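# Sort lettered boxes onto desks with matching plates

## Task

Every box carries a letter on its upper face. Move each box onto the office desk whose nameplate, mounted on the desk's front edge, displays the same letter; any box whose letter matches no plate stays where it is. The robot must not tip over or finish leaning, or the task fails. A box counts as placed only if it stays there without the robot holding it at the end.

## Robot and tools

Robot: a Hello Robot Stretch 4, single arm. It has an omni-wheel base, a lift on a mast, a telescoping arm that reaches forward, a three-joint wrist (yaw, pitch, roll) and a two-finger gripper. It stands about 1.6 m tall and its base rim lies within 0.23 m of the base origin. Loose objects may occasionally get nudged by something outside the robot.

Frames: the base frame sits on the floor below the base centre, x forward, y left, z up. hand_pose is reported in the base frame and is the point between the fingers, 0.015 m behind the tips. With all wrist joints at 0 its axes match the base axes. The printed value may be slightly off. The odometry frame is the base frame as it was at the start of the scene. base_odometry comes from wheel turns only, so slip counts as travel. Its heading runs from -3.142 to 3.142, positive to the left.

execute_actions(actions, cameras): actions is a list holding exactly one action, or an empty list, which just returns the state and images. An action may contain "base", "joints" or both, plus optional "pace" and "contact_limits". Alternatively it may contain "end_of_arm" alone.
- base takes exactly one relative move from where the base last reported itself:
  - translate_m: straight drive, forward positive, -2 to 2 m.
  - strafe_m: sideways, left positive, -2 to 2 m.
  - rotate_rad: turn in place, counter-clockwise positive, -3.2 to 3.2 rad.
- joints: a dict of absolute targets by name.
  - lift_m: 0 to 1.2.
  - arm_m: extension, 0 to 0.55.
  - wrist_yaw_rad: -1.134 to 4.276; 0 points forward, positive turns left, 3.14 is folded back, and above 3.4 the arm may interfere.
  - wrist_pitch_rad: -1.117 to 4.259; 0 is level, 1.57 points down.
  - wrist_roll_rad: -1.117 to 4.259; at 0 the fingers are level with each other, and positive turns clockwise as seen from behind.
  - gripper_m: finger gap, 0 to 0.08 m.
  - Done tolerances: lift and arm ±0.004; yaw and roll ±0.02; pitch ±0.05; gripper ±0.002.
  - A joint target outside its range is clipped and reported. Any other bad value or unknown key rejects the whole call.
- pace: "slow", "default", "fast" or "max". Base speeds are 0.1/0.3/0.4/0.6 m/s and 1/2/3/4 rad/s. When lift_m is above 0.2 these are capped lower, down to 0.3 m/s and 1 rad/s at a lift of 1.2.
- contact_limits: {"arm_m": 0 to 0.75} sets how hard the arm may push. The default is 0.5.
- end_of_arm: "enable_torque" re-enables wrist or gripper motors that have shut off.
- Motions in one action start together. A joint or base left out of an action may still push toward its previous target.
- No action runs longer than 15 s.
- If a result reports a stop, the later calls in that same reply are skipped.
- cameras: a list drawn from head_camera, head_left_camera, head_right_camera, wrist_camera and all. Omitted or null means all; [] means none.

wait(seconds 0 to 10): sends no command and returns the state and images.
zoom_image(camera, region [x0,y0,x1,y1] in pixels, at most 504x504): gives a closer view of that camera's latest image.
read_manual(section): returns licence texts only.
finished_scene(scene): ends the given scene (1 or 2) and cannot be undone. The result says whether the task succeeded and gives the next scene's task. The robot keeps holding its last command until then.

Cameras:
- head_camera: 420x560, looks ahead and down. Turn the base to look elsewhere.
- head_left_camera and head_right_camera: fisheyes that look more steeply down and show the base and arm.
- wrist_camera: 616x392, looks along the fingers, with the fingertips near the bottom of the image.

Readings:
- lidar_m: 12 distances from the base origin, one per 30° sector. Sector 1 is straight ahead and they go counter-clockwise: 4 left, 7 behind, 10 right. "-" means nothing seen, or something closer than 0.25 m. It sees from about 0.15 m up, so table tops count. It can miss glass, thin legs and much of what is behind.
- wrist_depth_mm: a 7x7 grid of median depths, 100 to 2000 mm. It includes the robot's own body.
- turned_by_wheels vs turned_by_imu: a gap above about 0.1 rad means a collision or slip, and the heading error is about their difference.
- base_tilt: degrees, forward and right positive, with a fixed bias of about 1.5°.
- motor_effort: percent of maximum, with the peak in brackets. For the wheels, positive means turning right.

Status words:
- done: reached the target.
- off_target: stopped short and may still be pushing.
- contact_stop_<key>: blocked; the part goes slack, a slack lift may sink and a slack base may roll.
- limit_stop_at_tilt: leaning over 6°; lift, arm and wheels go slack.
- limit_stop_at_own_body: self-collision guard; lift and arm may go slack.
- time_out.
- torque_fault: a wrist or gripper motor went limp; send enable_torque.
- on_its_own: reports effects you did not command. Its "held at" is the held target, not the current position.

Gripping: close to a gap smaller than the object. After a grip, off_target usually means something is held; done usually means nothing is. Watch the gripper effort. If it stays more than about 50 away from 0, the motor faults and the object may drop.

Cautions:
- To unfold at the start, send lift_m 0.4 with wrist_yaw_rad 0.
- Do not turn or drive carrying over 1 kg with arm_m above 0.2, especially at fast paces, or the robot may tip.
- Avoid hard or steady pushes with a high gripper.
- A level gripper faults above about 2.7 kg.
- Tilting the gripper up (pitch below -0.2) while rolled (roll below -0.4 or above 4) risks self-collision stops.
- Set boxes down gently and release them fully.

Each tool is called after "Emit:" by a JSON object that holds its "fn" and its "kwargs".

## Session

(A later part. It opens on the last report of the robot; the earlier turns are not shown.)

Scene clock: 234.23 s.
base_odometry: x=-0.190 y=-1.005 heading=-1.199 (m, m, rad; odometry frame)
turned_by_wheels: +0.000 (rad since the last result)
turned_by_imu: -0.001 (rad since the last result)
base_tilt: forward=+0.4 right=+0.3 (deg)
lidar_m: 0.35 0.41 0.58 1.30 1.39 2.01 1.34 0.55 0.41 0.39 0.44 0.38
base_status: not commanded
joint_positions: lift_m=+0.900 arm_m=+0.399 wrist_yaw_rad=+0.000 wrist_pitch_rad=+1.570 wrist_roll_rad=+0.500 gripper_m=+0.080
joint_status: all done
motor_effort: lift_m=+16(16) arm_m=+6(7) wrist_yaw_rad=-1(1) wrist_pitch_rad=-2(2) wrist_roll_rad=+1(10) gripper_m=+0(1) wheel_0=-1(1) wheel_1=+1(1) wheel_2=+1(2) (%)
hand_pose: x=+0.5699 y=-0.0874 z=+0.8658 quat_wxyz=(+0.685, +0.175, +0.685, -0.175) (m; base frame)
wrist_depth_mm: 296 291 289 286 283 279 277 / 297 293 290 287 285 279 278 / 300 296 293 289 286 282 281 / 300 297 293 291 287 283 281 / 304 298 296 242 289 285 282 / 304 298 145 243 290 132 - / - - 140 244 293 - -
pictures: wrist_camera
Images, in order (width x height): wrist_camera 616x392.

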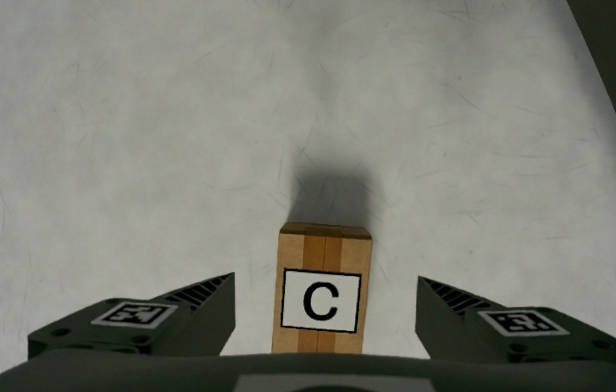

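Emit:
{"fn": "execute_actions", "kwargs": {"actions": [{"joints":{"lift_m":0.79}}], "cameras": []}}

Emit:
{"fn": "execute_actions", "kwargs": {"actions": [{"joints":{"gripper_m":0.03}}], "cameras": []}}

Emit:
{"fn": "execute_actions", "kwargs": {"actions": [{"joints":{"lift_m":0.9,"arm_m":0.0}}], "cameras": []}}

Emit:
{"fn": "execute_actions", "kwargs": {"actions": [{"base":{"translate_m":-0.35}}], "cameras": []}}

Emit:
{"fn": "execute_actions", "kwargs": {"actions": [{"base":{"strafe_m":0.77}}], "cameras": []}}

Emit:
{"fn": "execute_actions", "kwargs": {"actions": [{"base":{"translate_m":-1.5},"pace":"fast"}], "cameras": []}}

Emit:
{"fn": "execute_actions", "kwargs": {"actions": [{"base":{"rotate_rad":1.4}}], "cameras": []}}

Emit:
{"fn": "execute_actions", "kwargs": {"actions": [{"base":{"strafe_m":0.22}}], "cameras": []}}

Emit:
{"fn": "execute_actions", "kwargs": {"actions": [{"base":{"translate_m":1.6},"pace":"fast"}], "cameras": []}}

Emit:
{"fn": "execute_actions", "kwargs": {"actions": [{"base":{"strafe_m":-0.7},"joints":{"lift_m":1.1}}], "cameras": ["head_camera"]}}

Scene clock: 243.67 s.
base_odometry: x=-0.190 y=-1.005 heading=-1.199 (m, m, rad; odometry frame)
turned_by_wheels: +0.000 (rad since the last result)
turned_by_imu: -0.002 (rad since the last result)
base_tilt: forward=+0.4 right=+0.4 (deg)
lidar_m: 0.36 0.41 0.62 1.30 1.40 2.03 1.33 0.54 0.40 0.40 0.42 0.36
base_status: not commanded
joint_positions: lift_m=+0.790 arm_m=+0.399 wrist_yaw_rad=+0.000 wrist_pitch_rad=+1.570 wrist_roll_rad=+0.500 gripper_m=+0.080
joint_status: all done
motor_effort: lift_m=+14(19) arm_m=+6(6) wrist_yaw_rad=-1(2) wrist_pitch_rad=+3(2) wrist_roll_rad=+1(1) gripper_m=+0(1) wheel_0=-1(1) wheel_1=+0(0) wheel_2=+1(1) (%)
hand_pose: x=+0.5699 y=-0.0874 z=+0.7560 quat_wxyz=(+0.685, +0.175, +0.685, -0.175) (m; base frame)
wrist_depth_mm: 183 181 180 177 176 174 - / 184 182 180 178 176 175 173 / 185 183 182 179 178 175 175 / 187 185 182 181 179 177 175 / 188 186 183 170 179 178 177 / 189 186 133 132 131 132 - / - - 133 132 132 - -
pictures: none
No camera images: the call's "cameras" was empty. Leave "cameras" out to get every camera's image.

Scene clock: 244.67 s.
base_odometry: x=-0.190 y=-1.005 heading=-1.199 (m, m, rad; odometry frame)
turned_by_wheels: +0.000 (rad since the last result)
turned_by_imu: +0.000 (rad since the last result)
base_tilt: forward=+0.5 right=+0.4 (deg)
lidar_m: 0.37 0.41 0.60 1.30 1.39 2.02 1.30 0.56 0.41 0.37 0.41 0.38
base_status: not commanded
joint_positions: lift_m=+0.790 arm_m=+0.399 wrist_yaw_rad=+0.000 wrist_pitch_rad=+1.570 wrist_roll_rad=+0.500 gripper_m=+0.060
joint_status: gripper_m off_target (ended at +0.060, target +0.030)
on_its_own: gripper_m is held at +0.054, not at your +0.030, by its contact guard: the fingers met something
motor_effort: lift_m=+14(14) arm_m=+6(6) wrist_yaw_rad=-1(2) wrist_pitch_rad=+1(3) wrist_roll_rad=+1(1) gripper_m=-43(49) wheel_0=-1(1) wheel_1=+0(0) wheel_2=+1(2) (%)
hand_pose: x=+0.5699 y=-0.0874 z=+0.7560 quat_wxyz=(+0.685, +0.175, +0.685, -0.175) (m; base frame)
wrist_depth_mm: 184 182 179 178 175 174 - / 183 183 181 179 177 175 173 / 186 183 181 180 178 176 174 / 187 184 182 180 178 177 175 / 188 185 183 170 179 177 176 / 190 186 133 132 131 178 - / - - - 133 131 - -
pictures: none
No camera images: the call's "cameras" was empty. Leave "cameras" out to get every camera's image.

Scene clock: 246.97 s.
base_odometry: x=-0.190 y=-1.005 heading=-1.199 (m, m, rad; odometry frame)
turned_by_wheels: +0.000 (rad since the last result)
turned_by_imu: -0.001 (rad since the last result)
base_tilt: forward=+0.4 right=+0.3 (deg)
lidar_m: 0.33 0.40 0.59 1.28 1.41 2.04 1.30 0.54 0.41 0.39 0.43 0.39
base_status: not commanded
joint_positions: lift_m=+0.900 arm_m=+0.001 wrist_yaw_rad=+0.000 wrist_pitch_rad=+1.570 wrist_roll_rad=+0.500 gripper_m=+0.060
joint_status: all done
on_its_own: gripper_m is held at +0.054, not at your +0.030, by its contact guard: the fingers met something
motor_effort: lift_m=+24(26) arm_m=-7(6) wrist_yaw_rad=+0(3) wrist_pitch_rad=+1(0) wrist_roll_rad=+0(1) gripper_m=-44(41) wheel_0=-1(1) wheel_1=+0(0) wheel_2=+1(1) (%)
hand_pose: x=+0.1721 y=-0.0874 z=+0.8651 quat_wxyz=(+0.685, +0.175, +0.685, -0.175) (m; base frame)
wrist_depth_mm: 296 294 293 1008 917 559 430 / 297 310 1008 991 976 634 462 / 866 1025 1025 1008 991 732 512 / 1042 1042 1025 1008 1008 854 574 / 1042 1008 1025 170 798 991 640 / 1060 1042 133 132 131 917 715 / - - - 132 131 - -
pictures: none
No camera images: the call's "cameras" was empty. Leave "cameras" out to get every camera's image.

Scene clock: 249.60 s.
base_odometry: x=-0.318 y=-0.679 heading=-1.199 (m, m, rad; odometry frame)
turned_by_wheels: +0.000 (rad since the last result)
turned_by_imu: +0.000 (rad since the last result)
base_tilt: forward=+0.4 right=+0.3 (deg)
lidar_m: 0.69 0.76 1.14 1.31 1.39 2.26 1.20 0.53 0.40 0.36 0.42 0.59
base_status: done
joint_positions: lift_m=+0.900 arm_m=+0.001 wrist_yaw_rad=+0.000 wrist_pitch_rad=+1.570 wrist_roll_rad=+0.500 gripper_m=+0.060
joint_status: not commanded
on_its_own: gripper_m is held at +0.054, not at your +0.030, by its contact guard: the fingers met something
motor_effort: lift_m=+24(24) arm_m=-6(7) wrist_yaw_rad=+0(1) wrist_pitch_rad=+4(0) wrist_roll_rad=+0(0) gripper_m=-41(41) wheel_0=+0(5) wheel_1=-1(4) wheel_2=-1(8) (%)
hand_pose: x=+0.1721 y=-0.0874 z=+0.8651 quat_wxyz=(+0.685, +0.175, +0.685, -0.175) (m; base frame)
wrist_depth_mm: 1025 1025 1008 1008 866 517 402 / 1025 1025 1008 991 991 585 427 / 1042 1025 1025 991 991 676 469 / 1060 1042 1025 991 991 798 530 / 1042 1025 1025 170 798 917 585 / 1060 1008 133 131 131 878 661 / - - - 132 131 - -
pictures: none
No camera images: the call's "cameras" was empty. Leave "cameras" out to get every camera's image.

Scene clock: 253.50 s.
base_odometry: x=+0.400 y=-0.399 heading=-1.199 (m, m, rad; odometry frame)
turned_by_wheels: +0.000 (rad since the last result)
turned_by_imu: +0.002 (rad since the last result)
base_tilt: forward=+0.4 right=+0.4 (deg)
lidar_m: 0.77 0.75 0.59 0.55 0.60 0.90 2.14 1.55 1.19 1.13 1.02 0.79
base_status: done
joint_positions: lift_m=+0.900 arm_m=+0.001 wrist_yaw_rad=+0.000 wrist_pitch_rad=+1.570 wrist_roll_rad=+0.500 gripper_m=+0.060
joint_status: not commanded
on_its_own: gripper_m is held at +0.054, not at your +0.030, by its contact guard: the fingers met something
motor_effort: lift_m=+23(24) arm_m=-6(6) wrist_yaw_rad=-2(1) wrist_pitch_rad=+2(1) wrist_roll_rad=+0(0) gripper_m=-41(43) wheel_0=+1(8) wheel_1=-1(7) wheel_2=+0(2) (%)
hand_pose: x=+0.1722 y=-0.0874 z=+0.8652 quat_wxyz=(+0.685, +0.175, +0.685, -0.175) (m; base frame)
wrist_depth_mm: 1025 1008 1008 991 991 960 960 / 1025 1008 1008 1008 991 976 960 / 1060 1042 1008 1008 1008 976 960 / 946 1042 1008 1025 976 991 991 / 866 1042 1025 170 778 991 976 / 788 1008 133 132 131 991 1008 / - - - 132 131 - -
pictures: none
No camera images: the call's "cameras" was empty. Leave "cameras" out to get every camera's image.

Scene clock: 258.83 s.
base_odometry: x=-0.145 y=+0.999 heading=-1.199 (m, m, rad; odometry frame)
turned_by_wheels: +0.000 (rad since the last result)
turned_by_imu: +0.003 (rad since the last result)
base_tilt: forward=+0.4 right=+0.3 (deg)
lidar_m: 2.07 0.90 0.74 1.99 0.88 0.62 0.60 0.68 1.04 1.01 1.11 1.63
base_status: done
joint_positions: lift_m=+0.900 arm_m=+0.001 wrist_yaw_rad=+0.000 wrist_pitch_rad=+1.570 wrist_roll_rad=+0.500 gripper_m=+0.060
joint_status: not commanded
on_its_own: gripper_m is held at +0.054, not at your +0.030, by its contact guard: the fingers met something
motor_effort: lift_m=+23(23) arm_m=-6(6) wrist_yaw_rad=-1(1) wrist_pitch_rad=+1(1) wrist_roll_rad=+0(1) gripper_m=-43(43) wheel_0=+0(4) wheel_1=+0(6) wheel_2=+0(8) (%)
hand_pose: x=+0.1722 y=-0.0874 z=+0.8652 quat_wxyz=(+0.685, +0.175, +0.685, -0.175) (m; base frame)
wrist_depth_mm: 1008 1042 1025 991 991 976 960 / 1025 1025 1008 991 991 991 976 / 1042 1025 1008 1008 1008 991 960 / 1042 1025 1025 1025 991 991 976 / 1025 1042 1025 171 788 1008 976 / 1060 1042 133 132 131 1008 991 / - - - 132 131 - -
pictures: none
No camera images: the call's "cameras" was empty. Leave "cameras" out to get every camera's image.

Scene clock: 260.83 s.
base_odometry: x=-0.145 y=+0.999 heading=+0.201 (m, m, rad; odometry frame)
turned_by_wheels: +1.400 (rad since the last result)
turned_by_imu: +1.367 (rad since the last result)
base_tilt: forward=+0.4 right=+0.3 (deg)
lidar_m: 0.82 1.07 0.71 0.59 0.66 0.87 1.03 1.06 1.33 2.26 1.10 0.75
base_status: done
joint_positions: lift_m=+0.900 arm_m=+0.001 wrist_yaw_rad=+0.000 wrist_pitch_rad=+1.570 wrist_roll_rad=+0.500 gripper_m=+0.060
joint_status: not commanded
on_its_own: gripper_m is held at +0.054, not at your +0.030, by its contact guard: the fingers met something
motor_effort: lift_m=+23(23) arm_m=-6(6) wrist_yaw_rad=-1(2) wrist_pitch_rad=+1(1) wrist_roll_rad=+0(0) gripper_m=-42(44) wheel_0=-1(6) wheel_1=-2(4) wheel_2=+1(4) (%)
hand_pose: x=+0.1722 y=-0.0874 z=+0.8652 quat_wxyz=(+0.685, +0.175, +0.685, -0.175) (m; base frame)
wrist_depth_mm: 1025 1008 1008 991 991 960 960 / 1042 1042 1025 991 976 976 960 / 1025 1008 1025 991 991 991 960 / 1042 1025 1025 1025 991 991 991 / 1060 1042 1025 170 798 991 991 / 960 1042 133 132 131 976 976 / - - - 132 131 - -
pictures: none
No camera images: the call's "cameras" was empty. Leave "cameras" out to get every camera's image.

Scene clock: 262.87 s.
base_odometry: x=-0.189 y=+1.214 heading=+0.201 (m, m, rad; odometry frame)
turned_by_wheels: +0.000 (rad since the last result)
turned_by_imu: +0.000 (rad since the last result)
base_tilt: forward=+0.4 right=+0.3 (deg)
lidar_m: 2.55 0.71 0.42 0.37 0.44 0.55 1.04 1.07 1.37 2.49 1.06 0.83
base_status: done
joint_positions: lift_m=+0.900 arm_m=+0.001 wrist_yaw_rad=+0.000 wrist_pitch_rad=+1.570 wrist_roll_rad=+0.500 gripper_m=+0.060
joint_status: not commanded
on_its_own: gripper_m is held at +0.054, not at your +0.030, by its contact guard: the fingers met something
motor_effort: lift_m=+23(23) arm_m=-6(6) wrist_yaw_rad=-2(2) wrist_pitch_rad=+2(1) wrist_roll_rad=+0(0) gripper_m=-43(42) wheel_0=+2(8) wheel_1=+0(7) wheel_2=+0(1) (%)
hand_pose: x=+0.1722 y=-0.0874 z=+0.8652 quat_wxyz=(+0.685, +0.175, +0.685, -0.175) (m; base frame)
wrist_depth_mm: 1025 1008 1025 991 991 976 976 / 1025 1025 991 1008 991 960 960 / 1042 1025 1008 1008 1008 976 976 / 904 1042 1025 1008 1025 1008 976 / 809 1042 1025 170 798 991 976 / 699 891 133 132 131 991 991 / - - - 132 131 - -
pictures: none
No camera images: the call's "cameras" was empty. Leave "cameras" out to get every camera's image.

Scene clock: 268.53 s.
base_odometry: x=+1.379 y=+1.534 heading=+0.201 (m, m, rad; odometry frame)
turned_by_wheels: +0.000 (rad since the last result)
turned_by_imu: -0.007 (rad since the last result)
base_tilt: forward=+0.5 right=+0.3 (deg)
lidar_m: 1.33 0.92 0.59 0.56 0.60 0.80 1.77 0.58 0.60 1.35 2.13 1.40
base_status: done
joint_positions: lift_m=+0.900 arm_m=+0.001 wrist_yaw_rad=+0.000 wrist_pitch_rad=+1.570 wrist_roll_rad=+0.500 gripper_m=+0.060
joint_status: not commanded
on_its_own: gripper_m is held at +0.054, not at your +0.030, by its contact guard: the fingers met something
motor_effort: lift_m=+23(23) arm_m=-6(6) wrist_yaw_rad=-2(2) wrist_pitch_rad=+3(3) wrist_roll_rad=+0(0) gripper_m=-44(42) wheel_0=-1(5) wheel_1=-2(6) wheel_2=-1(9) (%)
hand_pose: x=+0.1722 y=-0.0874 z=+0.8652 quat_wxyz=(+0.685, +0.175, +0.685, -0.175) (m; base frame)
wrist_depth_mm: 1008 1025 1025 991 991 960 991 / 1025 1025 1008 1008 991 991 960 / 1042 1025 1025 991 991 976 976 / 1025 1042 1008 991 991 991 976 / 1008 1025 1008 170 798 991 991 / 904 1042 133 132 131 976 991 / - - - 132 131 - -
pictures: none
No camera images: the call's "cameras" was empty. Leave "cameras" out to get every camera's image.

Scene clock: 272.20 s.
base_odometry: x=+1.518 y=+0.848 heading=+0.201 (m, m, rad; odometry frame)
turned_by_wheels: +0.000 (rad since the last result)
turned_by_imu: -0.004 (rad since the last result)
base_tilt: forward=+0.4 right=+0.3 (deg)
lidar_m: 1.33 1.39 1.36 1.26 1.32 0.42 0.38 0.40 0.52 1.14 1.71 1.49
base_status: done
joint_positions: lift_m=+1.100 arm_m=+0.001 wrist_yaw_rad=+0.000 wrist_pitch_rad=+1.570 wrist_roll_rad=+0.500 gripper_m=+0.060
joint_status: all done
on_its_own: gripper_m is held at +0.054, not at your +0.030, by its contact guard: the fingers met something
motor_effort: lift_m=+24(28) arm_m=-6(6) wrist_yaw_rad=+0(1) wrist_pitch_rad=-1(2) wrist_roll_rad=+0(0) gripper_m=-42(43) wheel_0=+0(7) wheel_1=+2(7) wheel_2=-1(2) (%)
hand_pose: x=+0.1722 y=-0.0874 z=+1.0651 quat_wxyz=(+0.685, +0.175, +0.685, -0.175) (m; base frame)
wrist_depth_mm: 1229 1229 1182 1182 1182 1160 1138 / 1229 1229 1182 1205 1182 1138 1118 / 1229 1229 1205 1182 1182 1182 1160 / 1255 1255 1205 1205 1182 1182 1160 / 1255 1255 1229 171 1008 1160 1118 / 1255 1255 133 132 131 1118 1098 / - - - 132 131 - -
pictures: head_camera
Images, in order (width x height): head_camera 420x560.

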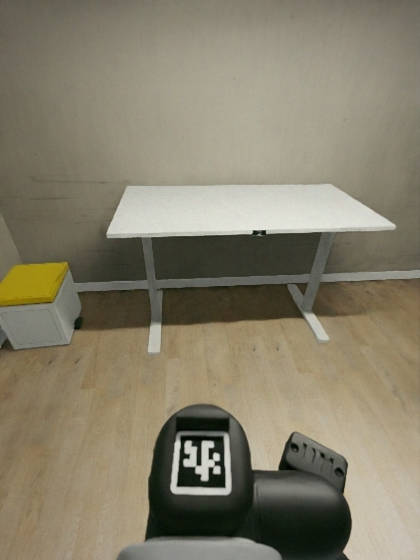

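Emit:
{"fn": "execute_actions", "kwargs": {"actions": [{"base":{"translate_m":0.8},"pace":"fast"}], "cameras": []}}

Emit:
{"fn": "execute_actions", "kwargs": {"actions": [{"joints":{"arm_m":0.5}}], "cameras": []}}

Scene clock: 278.70 s.
base_odometry: x=+2.302 y=+1.008 heading=+0.201 (m, m, rad; odometry frame)
turned_by_wheels: +0.000 (rad since the last result)
turned_by_imu: -0.005 (rad since the last result)
base_tilt: forward=+0.4 right=+0.4 (deg)
lidar_m: 0.54 0.57 1.17 1.33 1.38 1.78 1.17 1.20 1.53 1.58 0.95 0.61
base_status: done
joint_positions: lift_m=+1.100 arm_m=+0.001 wrist_yaw_rad=+0.000 wrist_pitch_rad=+1.570 wrist_roll_rad=+0.500 gripper_m=+0.060
joint_status: not commanded
on_its_own: gripper_m is held at +0.054, not at your +0.030, by its contact guard: the fingers met something
motor_effort: lift_m=+24(24) arm_m=-6(6) wrist_yaw_rad=-1(1) wrist_pitch_rad=+4(3) wrist_roll_rad=+0(0) gripper_m=-41(42) wheel_0=-1(5) wheel_1=-1(4) wheel_2=+2(9) (%)
hand_pose: x=+0.1722 y=-0.0874 z=+1.0651 quat_wxyz=(+0.685, +0.175, +0.685, -0.175) (m; base frame)
wrist_depth_mm: 1205 1205 1205 1205 1160 1160 1160 / 1229 1255 1229 1205 1182 1160 1138 / 1229 1229 1229 1182 1182 1182 1160 / 1229 1229 1205 1182 1205 1182 1160 / 1255 1229 1205 170 1008 1182 1205 / 1255 1229 133 132 131 1182 1182 / - - - 132 131 - -
pictures: none
No camera images: the call's "cameras" was empty. Leave "cameras" out to get every camera's image.

Scene clock: 281.23 s.
base_odometry: x=+2.302 y=+1.008 heading=+0.201 (m, m, rad; odometry frame)
turned_by_wheels: +0.000 (rad since the last result)
turned_by_imu: -0.001 (rad since the last result)
base_tilt: forward=+0.4 right=+0.3 (deg)
lidar_m: 0.55 0.59 1.17 1.33 1.37 1.83 1.18 1.21 1.55 1.58 0.94 0.63
base_status: not commanded
joint_positions: lift_m=+1.100 arm_m=+0.499 wrist_yaw_rad=+0.000 wrist_pitch_rad=+1.570 wrist_roll_rad=+0.500 gripper_m=+0.060
joint_status: all done
on_its_own: gripper_m is held at +0.054, not at your +0.030, by its contact guard: the fingers met something
motor_effort: lift_m=+23(24) arm_m=+7(8) wrist_yaw_rad=-2(1) wrist_pitch_rad=+3(1) wrist_roll_rad=+1(0) gripper_m=-42(41) wheel_0=-1(1) wheel_1=+0(0) wheel_2=+2(2) (%)
hand_pose: x=+0.6699 y=-0.0874 z=+1.0651 quat_wxyz=(+0.685, +0.175, +0.685, -0.175) (m; base frame)
wrist_depth_mm: 264 262 259 255 252 249 - / 265 263 258 257 252 251 248 / 267 264 260 257 254 252 250 / 270 266 262 260 257 253 252 / 271 267 263 171 258 255 1182 / 271 268 133 132 131 256 1182 / - - - 132 131 - -
pictures: none
No camera images: the call's "cameras" was empty. Leave "cameras" out to get every camera's image.

Emit:
{"fn": "execute_actions", "kwargs": {"actions": [{"joints":{"lift_m":1.03}}], "cameras": []}}

Emit:
{"fn": "execute_actions", "kwargs": {"actions": [{"joints":{"gripper_m":0.08}}], "cameras": []}}

Emit:
{"fn": "execute_actions", "kwargs": {"actions": [{"joints":{"lift_m":1.12}}], "cameras": []}}

Emit:
{"fn": "execute_actions", "kwargs": {"actions": [{"joints":{"arm_m":0}}], "cameras": ["head_camera"]}}

Scene clock: 285.43 s.
base_odometry: x=+2.302 y=+1.008 heading=+0.201 (m, m, rad; odometry frame)
turned_by_wheels: +0.000 (rad since the last result)
turned_by_imu: -0.002 (rad since the last result)
base_tilt: forward=+0.4 right=+0.3 (deg)
lidar_m: 0.56 0.59 1.16 1.34 1.36 1.79 1.18 1.21 1.53 1.57 0.93 0.63
base_status: not commanded
joint_positions: lift_m=+1.030 arm_m=+0.499 wrist_yaw_rad=+0.000 wrist_pitch_rad=+1.570 wrist_roll_rad=+0.500 gripper_m=+0.060
joint_status: all done
on_its_own: gripper_m is held at +0.054, not at your +0.030, by its contact guard: the fingers met something
motor_effort: lift_m=+14(23) arm_m=+6(7) wrist_yaw_rad=-2(1) wrist_pitch_rad=+3(3) wrist_roll_rad=+0(0) gripper_m=-43(43) wheel_0=-1(1) wheel_1=+0(1) wheel_2=+2(2) (%)
hand_pose: x=+0.6700 y=-0.0874 z=+0.9959 quat_wxyz=(+0.685, +0.175, +0.685, -0.175) (m; base frame)
wrist_depth_mm: 193 190 190 187 185 182 - / 194 192 190 187 186 183 182 / 195 194 190 189 187 185 183 / 197 195 193 190 187 185 185 / 198 195 194 170 189 186 186 / 199 196 133 132 131 187 186 / - - - 132 131 - -
pictures: none
No camera images: the call's "cameras" was empty. Leave "cameras" out to get every camera's image.

Scene clock: 286.37 s.
base_odometry: x=+2.302 y=+1.008 heading=+0.201 (m, m, rad; odometry frame)
turned_by_wheels: +0.000 (rad since the last result)
turned_by_imu: +0.000 (rad since the last result)
base_tilt: forward=+0.4 right=+0.3 (deg)
lidar_m: 0.56 0.58 1.15 1.35 1.36 1.80 1.18 1.19 1.54 1.58 0.93 0.65
base_status: not commanded
joint_positions: lift_m=+1.030 arm_m=+0.499 wrist_yaw_rad=+0.000 wrist_pitch_rad=+1.570 wrist_roll_rad=+0.500 gripper_m=+0.080
joint_status: all done
motor_effort: lift_m=+14(14) arm_m=+6(6) wrist_yaw_rad=-2(1) wrist_pitch_rad=+2(2) wrist_roll_rad=+0(0) gripper_m=-1(39) wheel_0=-1(1) wheel_1=-1(1) wheel_2=+1(2) (%)
hand_pose: x=+0.6700 y=-0.0874 z=+0.9959 quat_wxyz=(+0.685, +0.175, +0.685, -0.175) (m; base frame)
wrist_depth_mm: 193 191 190 187 185 183 - / 195 193 191 188 185 185 182 / 196 194 191 189 187 186 183 / 197 194 192 190 188 186 185 / 198 196 193 163 189 187 185 / 200 196 142 142 141 132 - / - - 140 142 141 - -
pictures: none
No camera images: the call's "cameras" was empty. Leave "cameras" out to get every camera's image.

Scene clock: 287.73 s.
base_odometry: x=+2.302 y=+1.008 heading=+0.201 (m, m, rad; odometry frame)
turned_by_wheels: +0.000 (rad since the last result)
turned_by_imu: -0.001 (rad since the last result)
base_tilt: forward=+0.4 right=+0.3 (deg)
lidar_m: 0.53 0.57 1.18 1.35 1.37 1.82 1.18 1.20 1.52 1.59 0.93 0.60
base_status: not commanded
joint_positions: lift_m=+1.120 arm_m=+0.499 wrist_yaw_rad=+0.000 wrist_pitch_rad=+1.570 wrist_roll_rad=+0.500 gripper_m=+0.080
joint_status: all done
motor_effort: lift_m=+24(24) arm_m=+6(7) wrist_yaw_rad=-1(2) wrist_pitch_rad=+3(2) wrist_roll_rad=+0(0) gripper_m=+0(1) wheel_0=-1(1) wheel_1=+0(1) wheel_2=+2(2) (%)
hand_pose: x=+0.6700 y=-0.0874 z=+1.0851 quat_wxyz=(+0.685, +0.175, +0.685, -0.175) (m; base frame)
wrist_depth_mm: 285 281 278 274 271 268 266 / 286 282 279 277 274 270 266 / 287 285 282 278 276 271 268 / 289 285 282 279 276 273 271 / 290 287 283 231 277 276 1182 / 291 287 145 231 277 132 1205 / - - 141 233 282 - -
pictures: none
No camera images: the call's "cameras" was empty. Leave "cameras" out to get every camera's image.

Scene clock: 290.27 s.
base_odometry: x=+2.302 y=+1.008 heading=+0.201 (m, m, rad; odometry frame)
turned_by_wheels: +0.000 (rad since the last result)
turned_by_imu: -0.001 (rad since the last result)
base_tilt: forward=+0.4 right=+0.3 (deg)
lidar_m: 0.56 0.57 1.15 1.31 1.37 1.82 1.18 1.20 1.53 1.58 0.94 0.62
base_status: not commanded
joint_positions: lift_m=+1.120 arm_m=+0.001 wrist_yaw_rad=+0.000 wrist_pitch_rad=+1.570 wrist_roll_rad=+0.500 gripper_m=+0.080
joint_status: all done
motor_effort: lift_m=+24(24) arm_m=-7(13) wrist_yaw_rad=-1(3) wrist_pitch_rad=+1(0) wrist_roll_rad=+0(0) gripper_m=+0(2) wheel_0=-1(1) wheel_1=-1(0) wheel_2=+2(1) (%)
hand_pose: x=+0.1721 y=-0.0874 z=+1.0851 quat_wxyz=(+0.685, +0.175, +0.685, -0.175) (m; base frame)
wrist_depth_mm: 1205 1255 1229 1205 1182 1182 1160 / 1255 1255 1229 1205 1182 1182 1182 / 1281 1255 1229 1255 1229 1205 1182 / 1281 1255 1255 1229 1205 1205 1205 / 1281 1281 1229 1025 1025 1229 1205 / 1281 1308 145 1025 904 132 1182 / - - 141 1229 585 - -
pictures: head_camera
Images, in order (width x height): head_camera 420x560.

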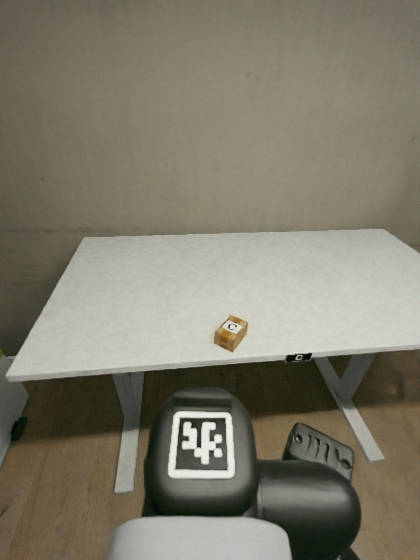

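Emit:
{"fn": "finished_scene", "kwargs": {"scene": 1}}

The scene is finished: the task was done.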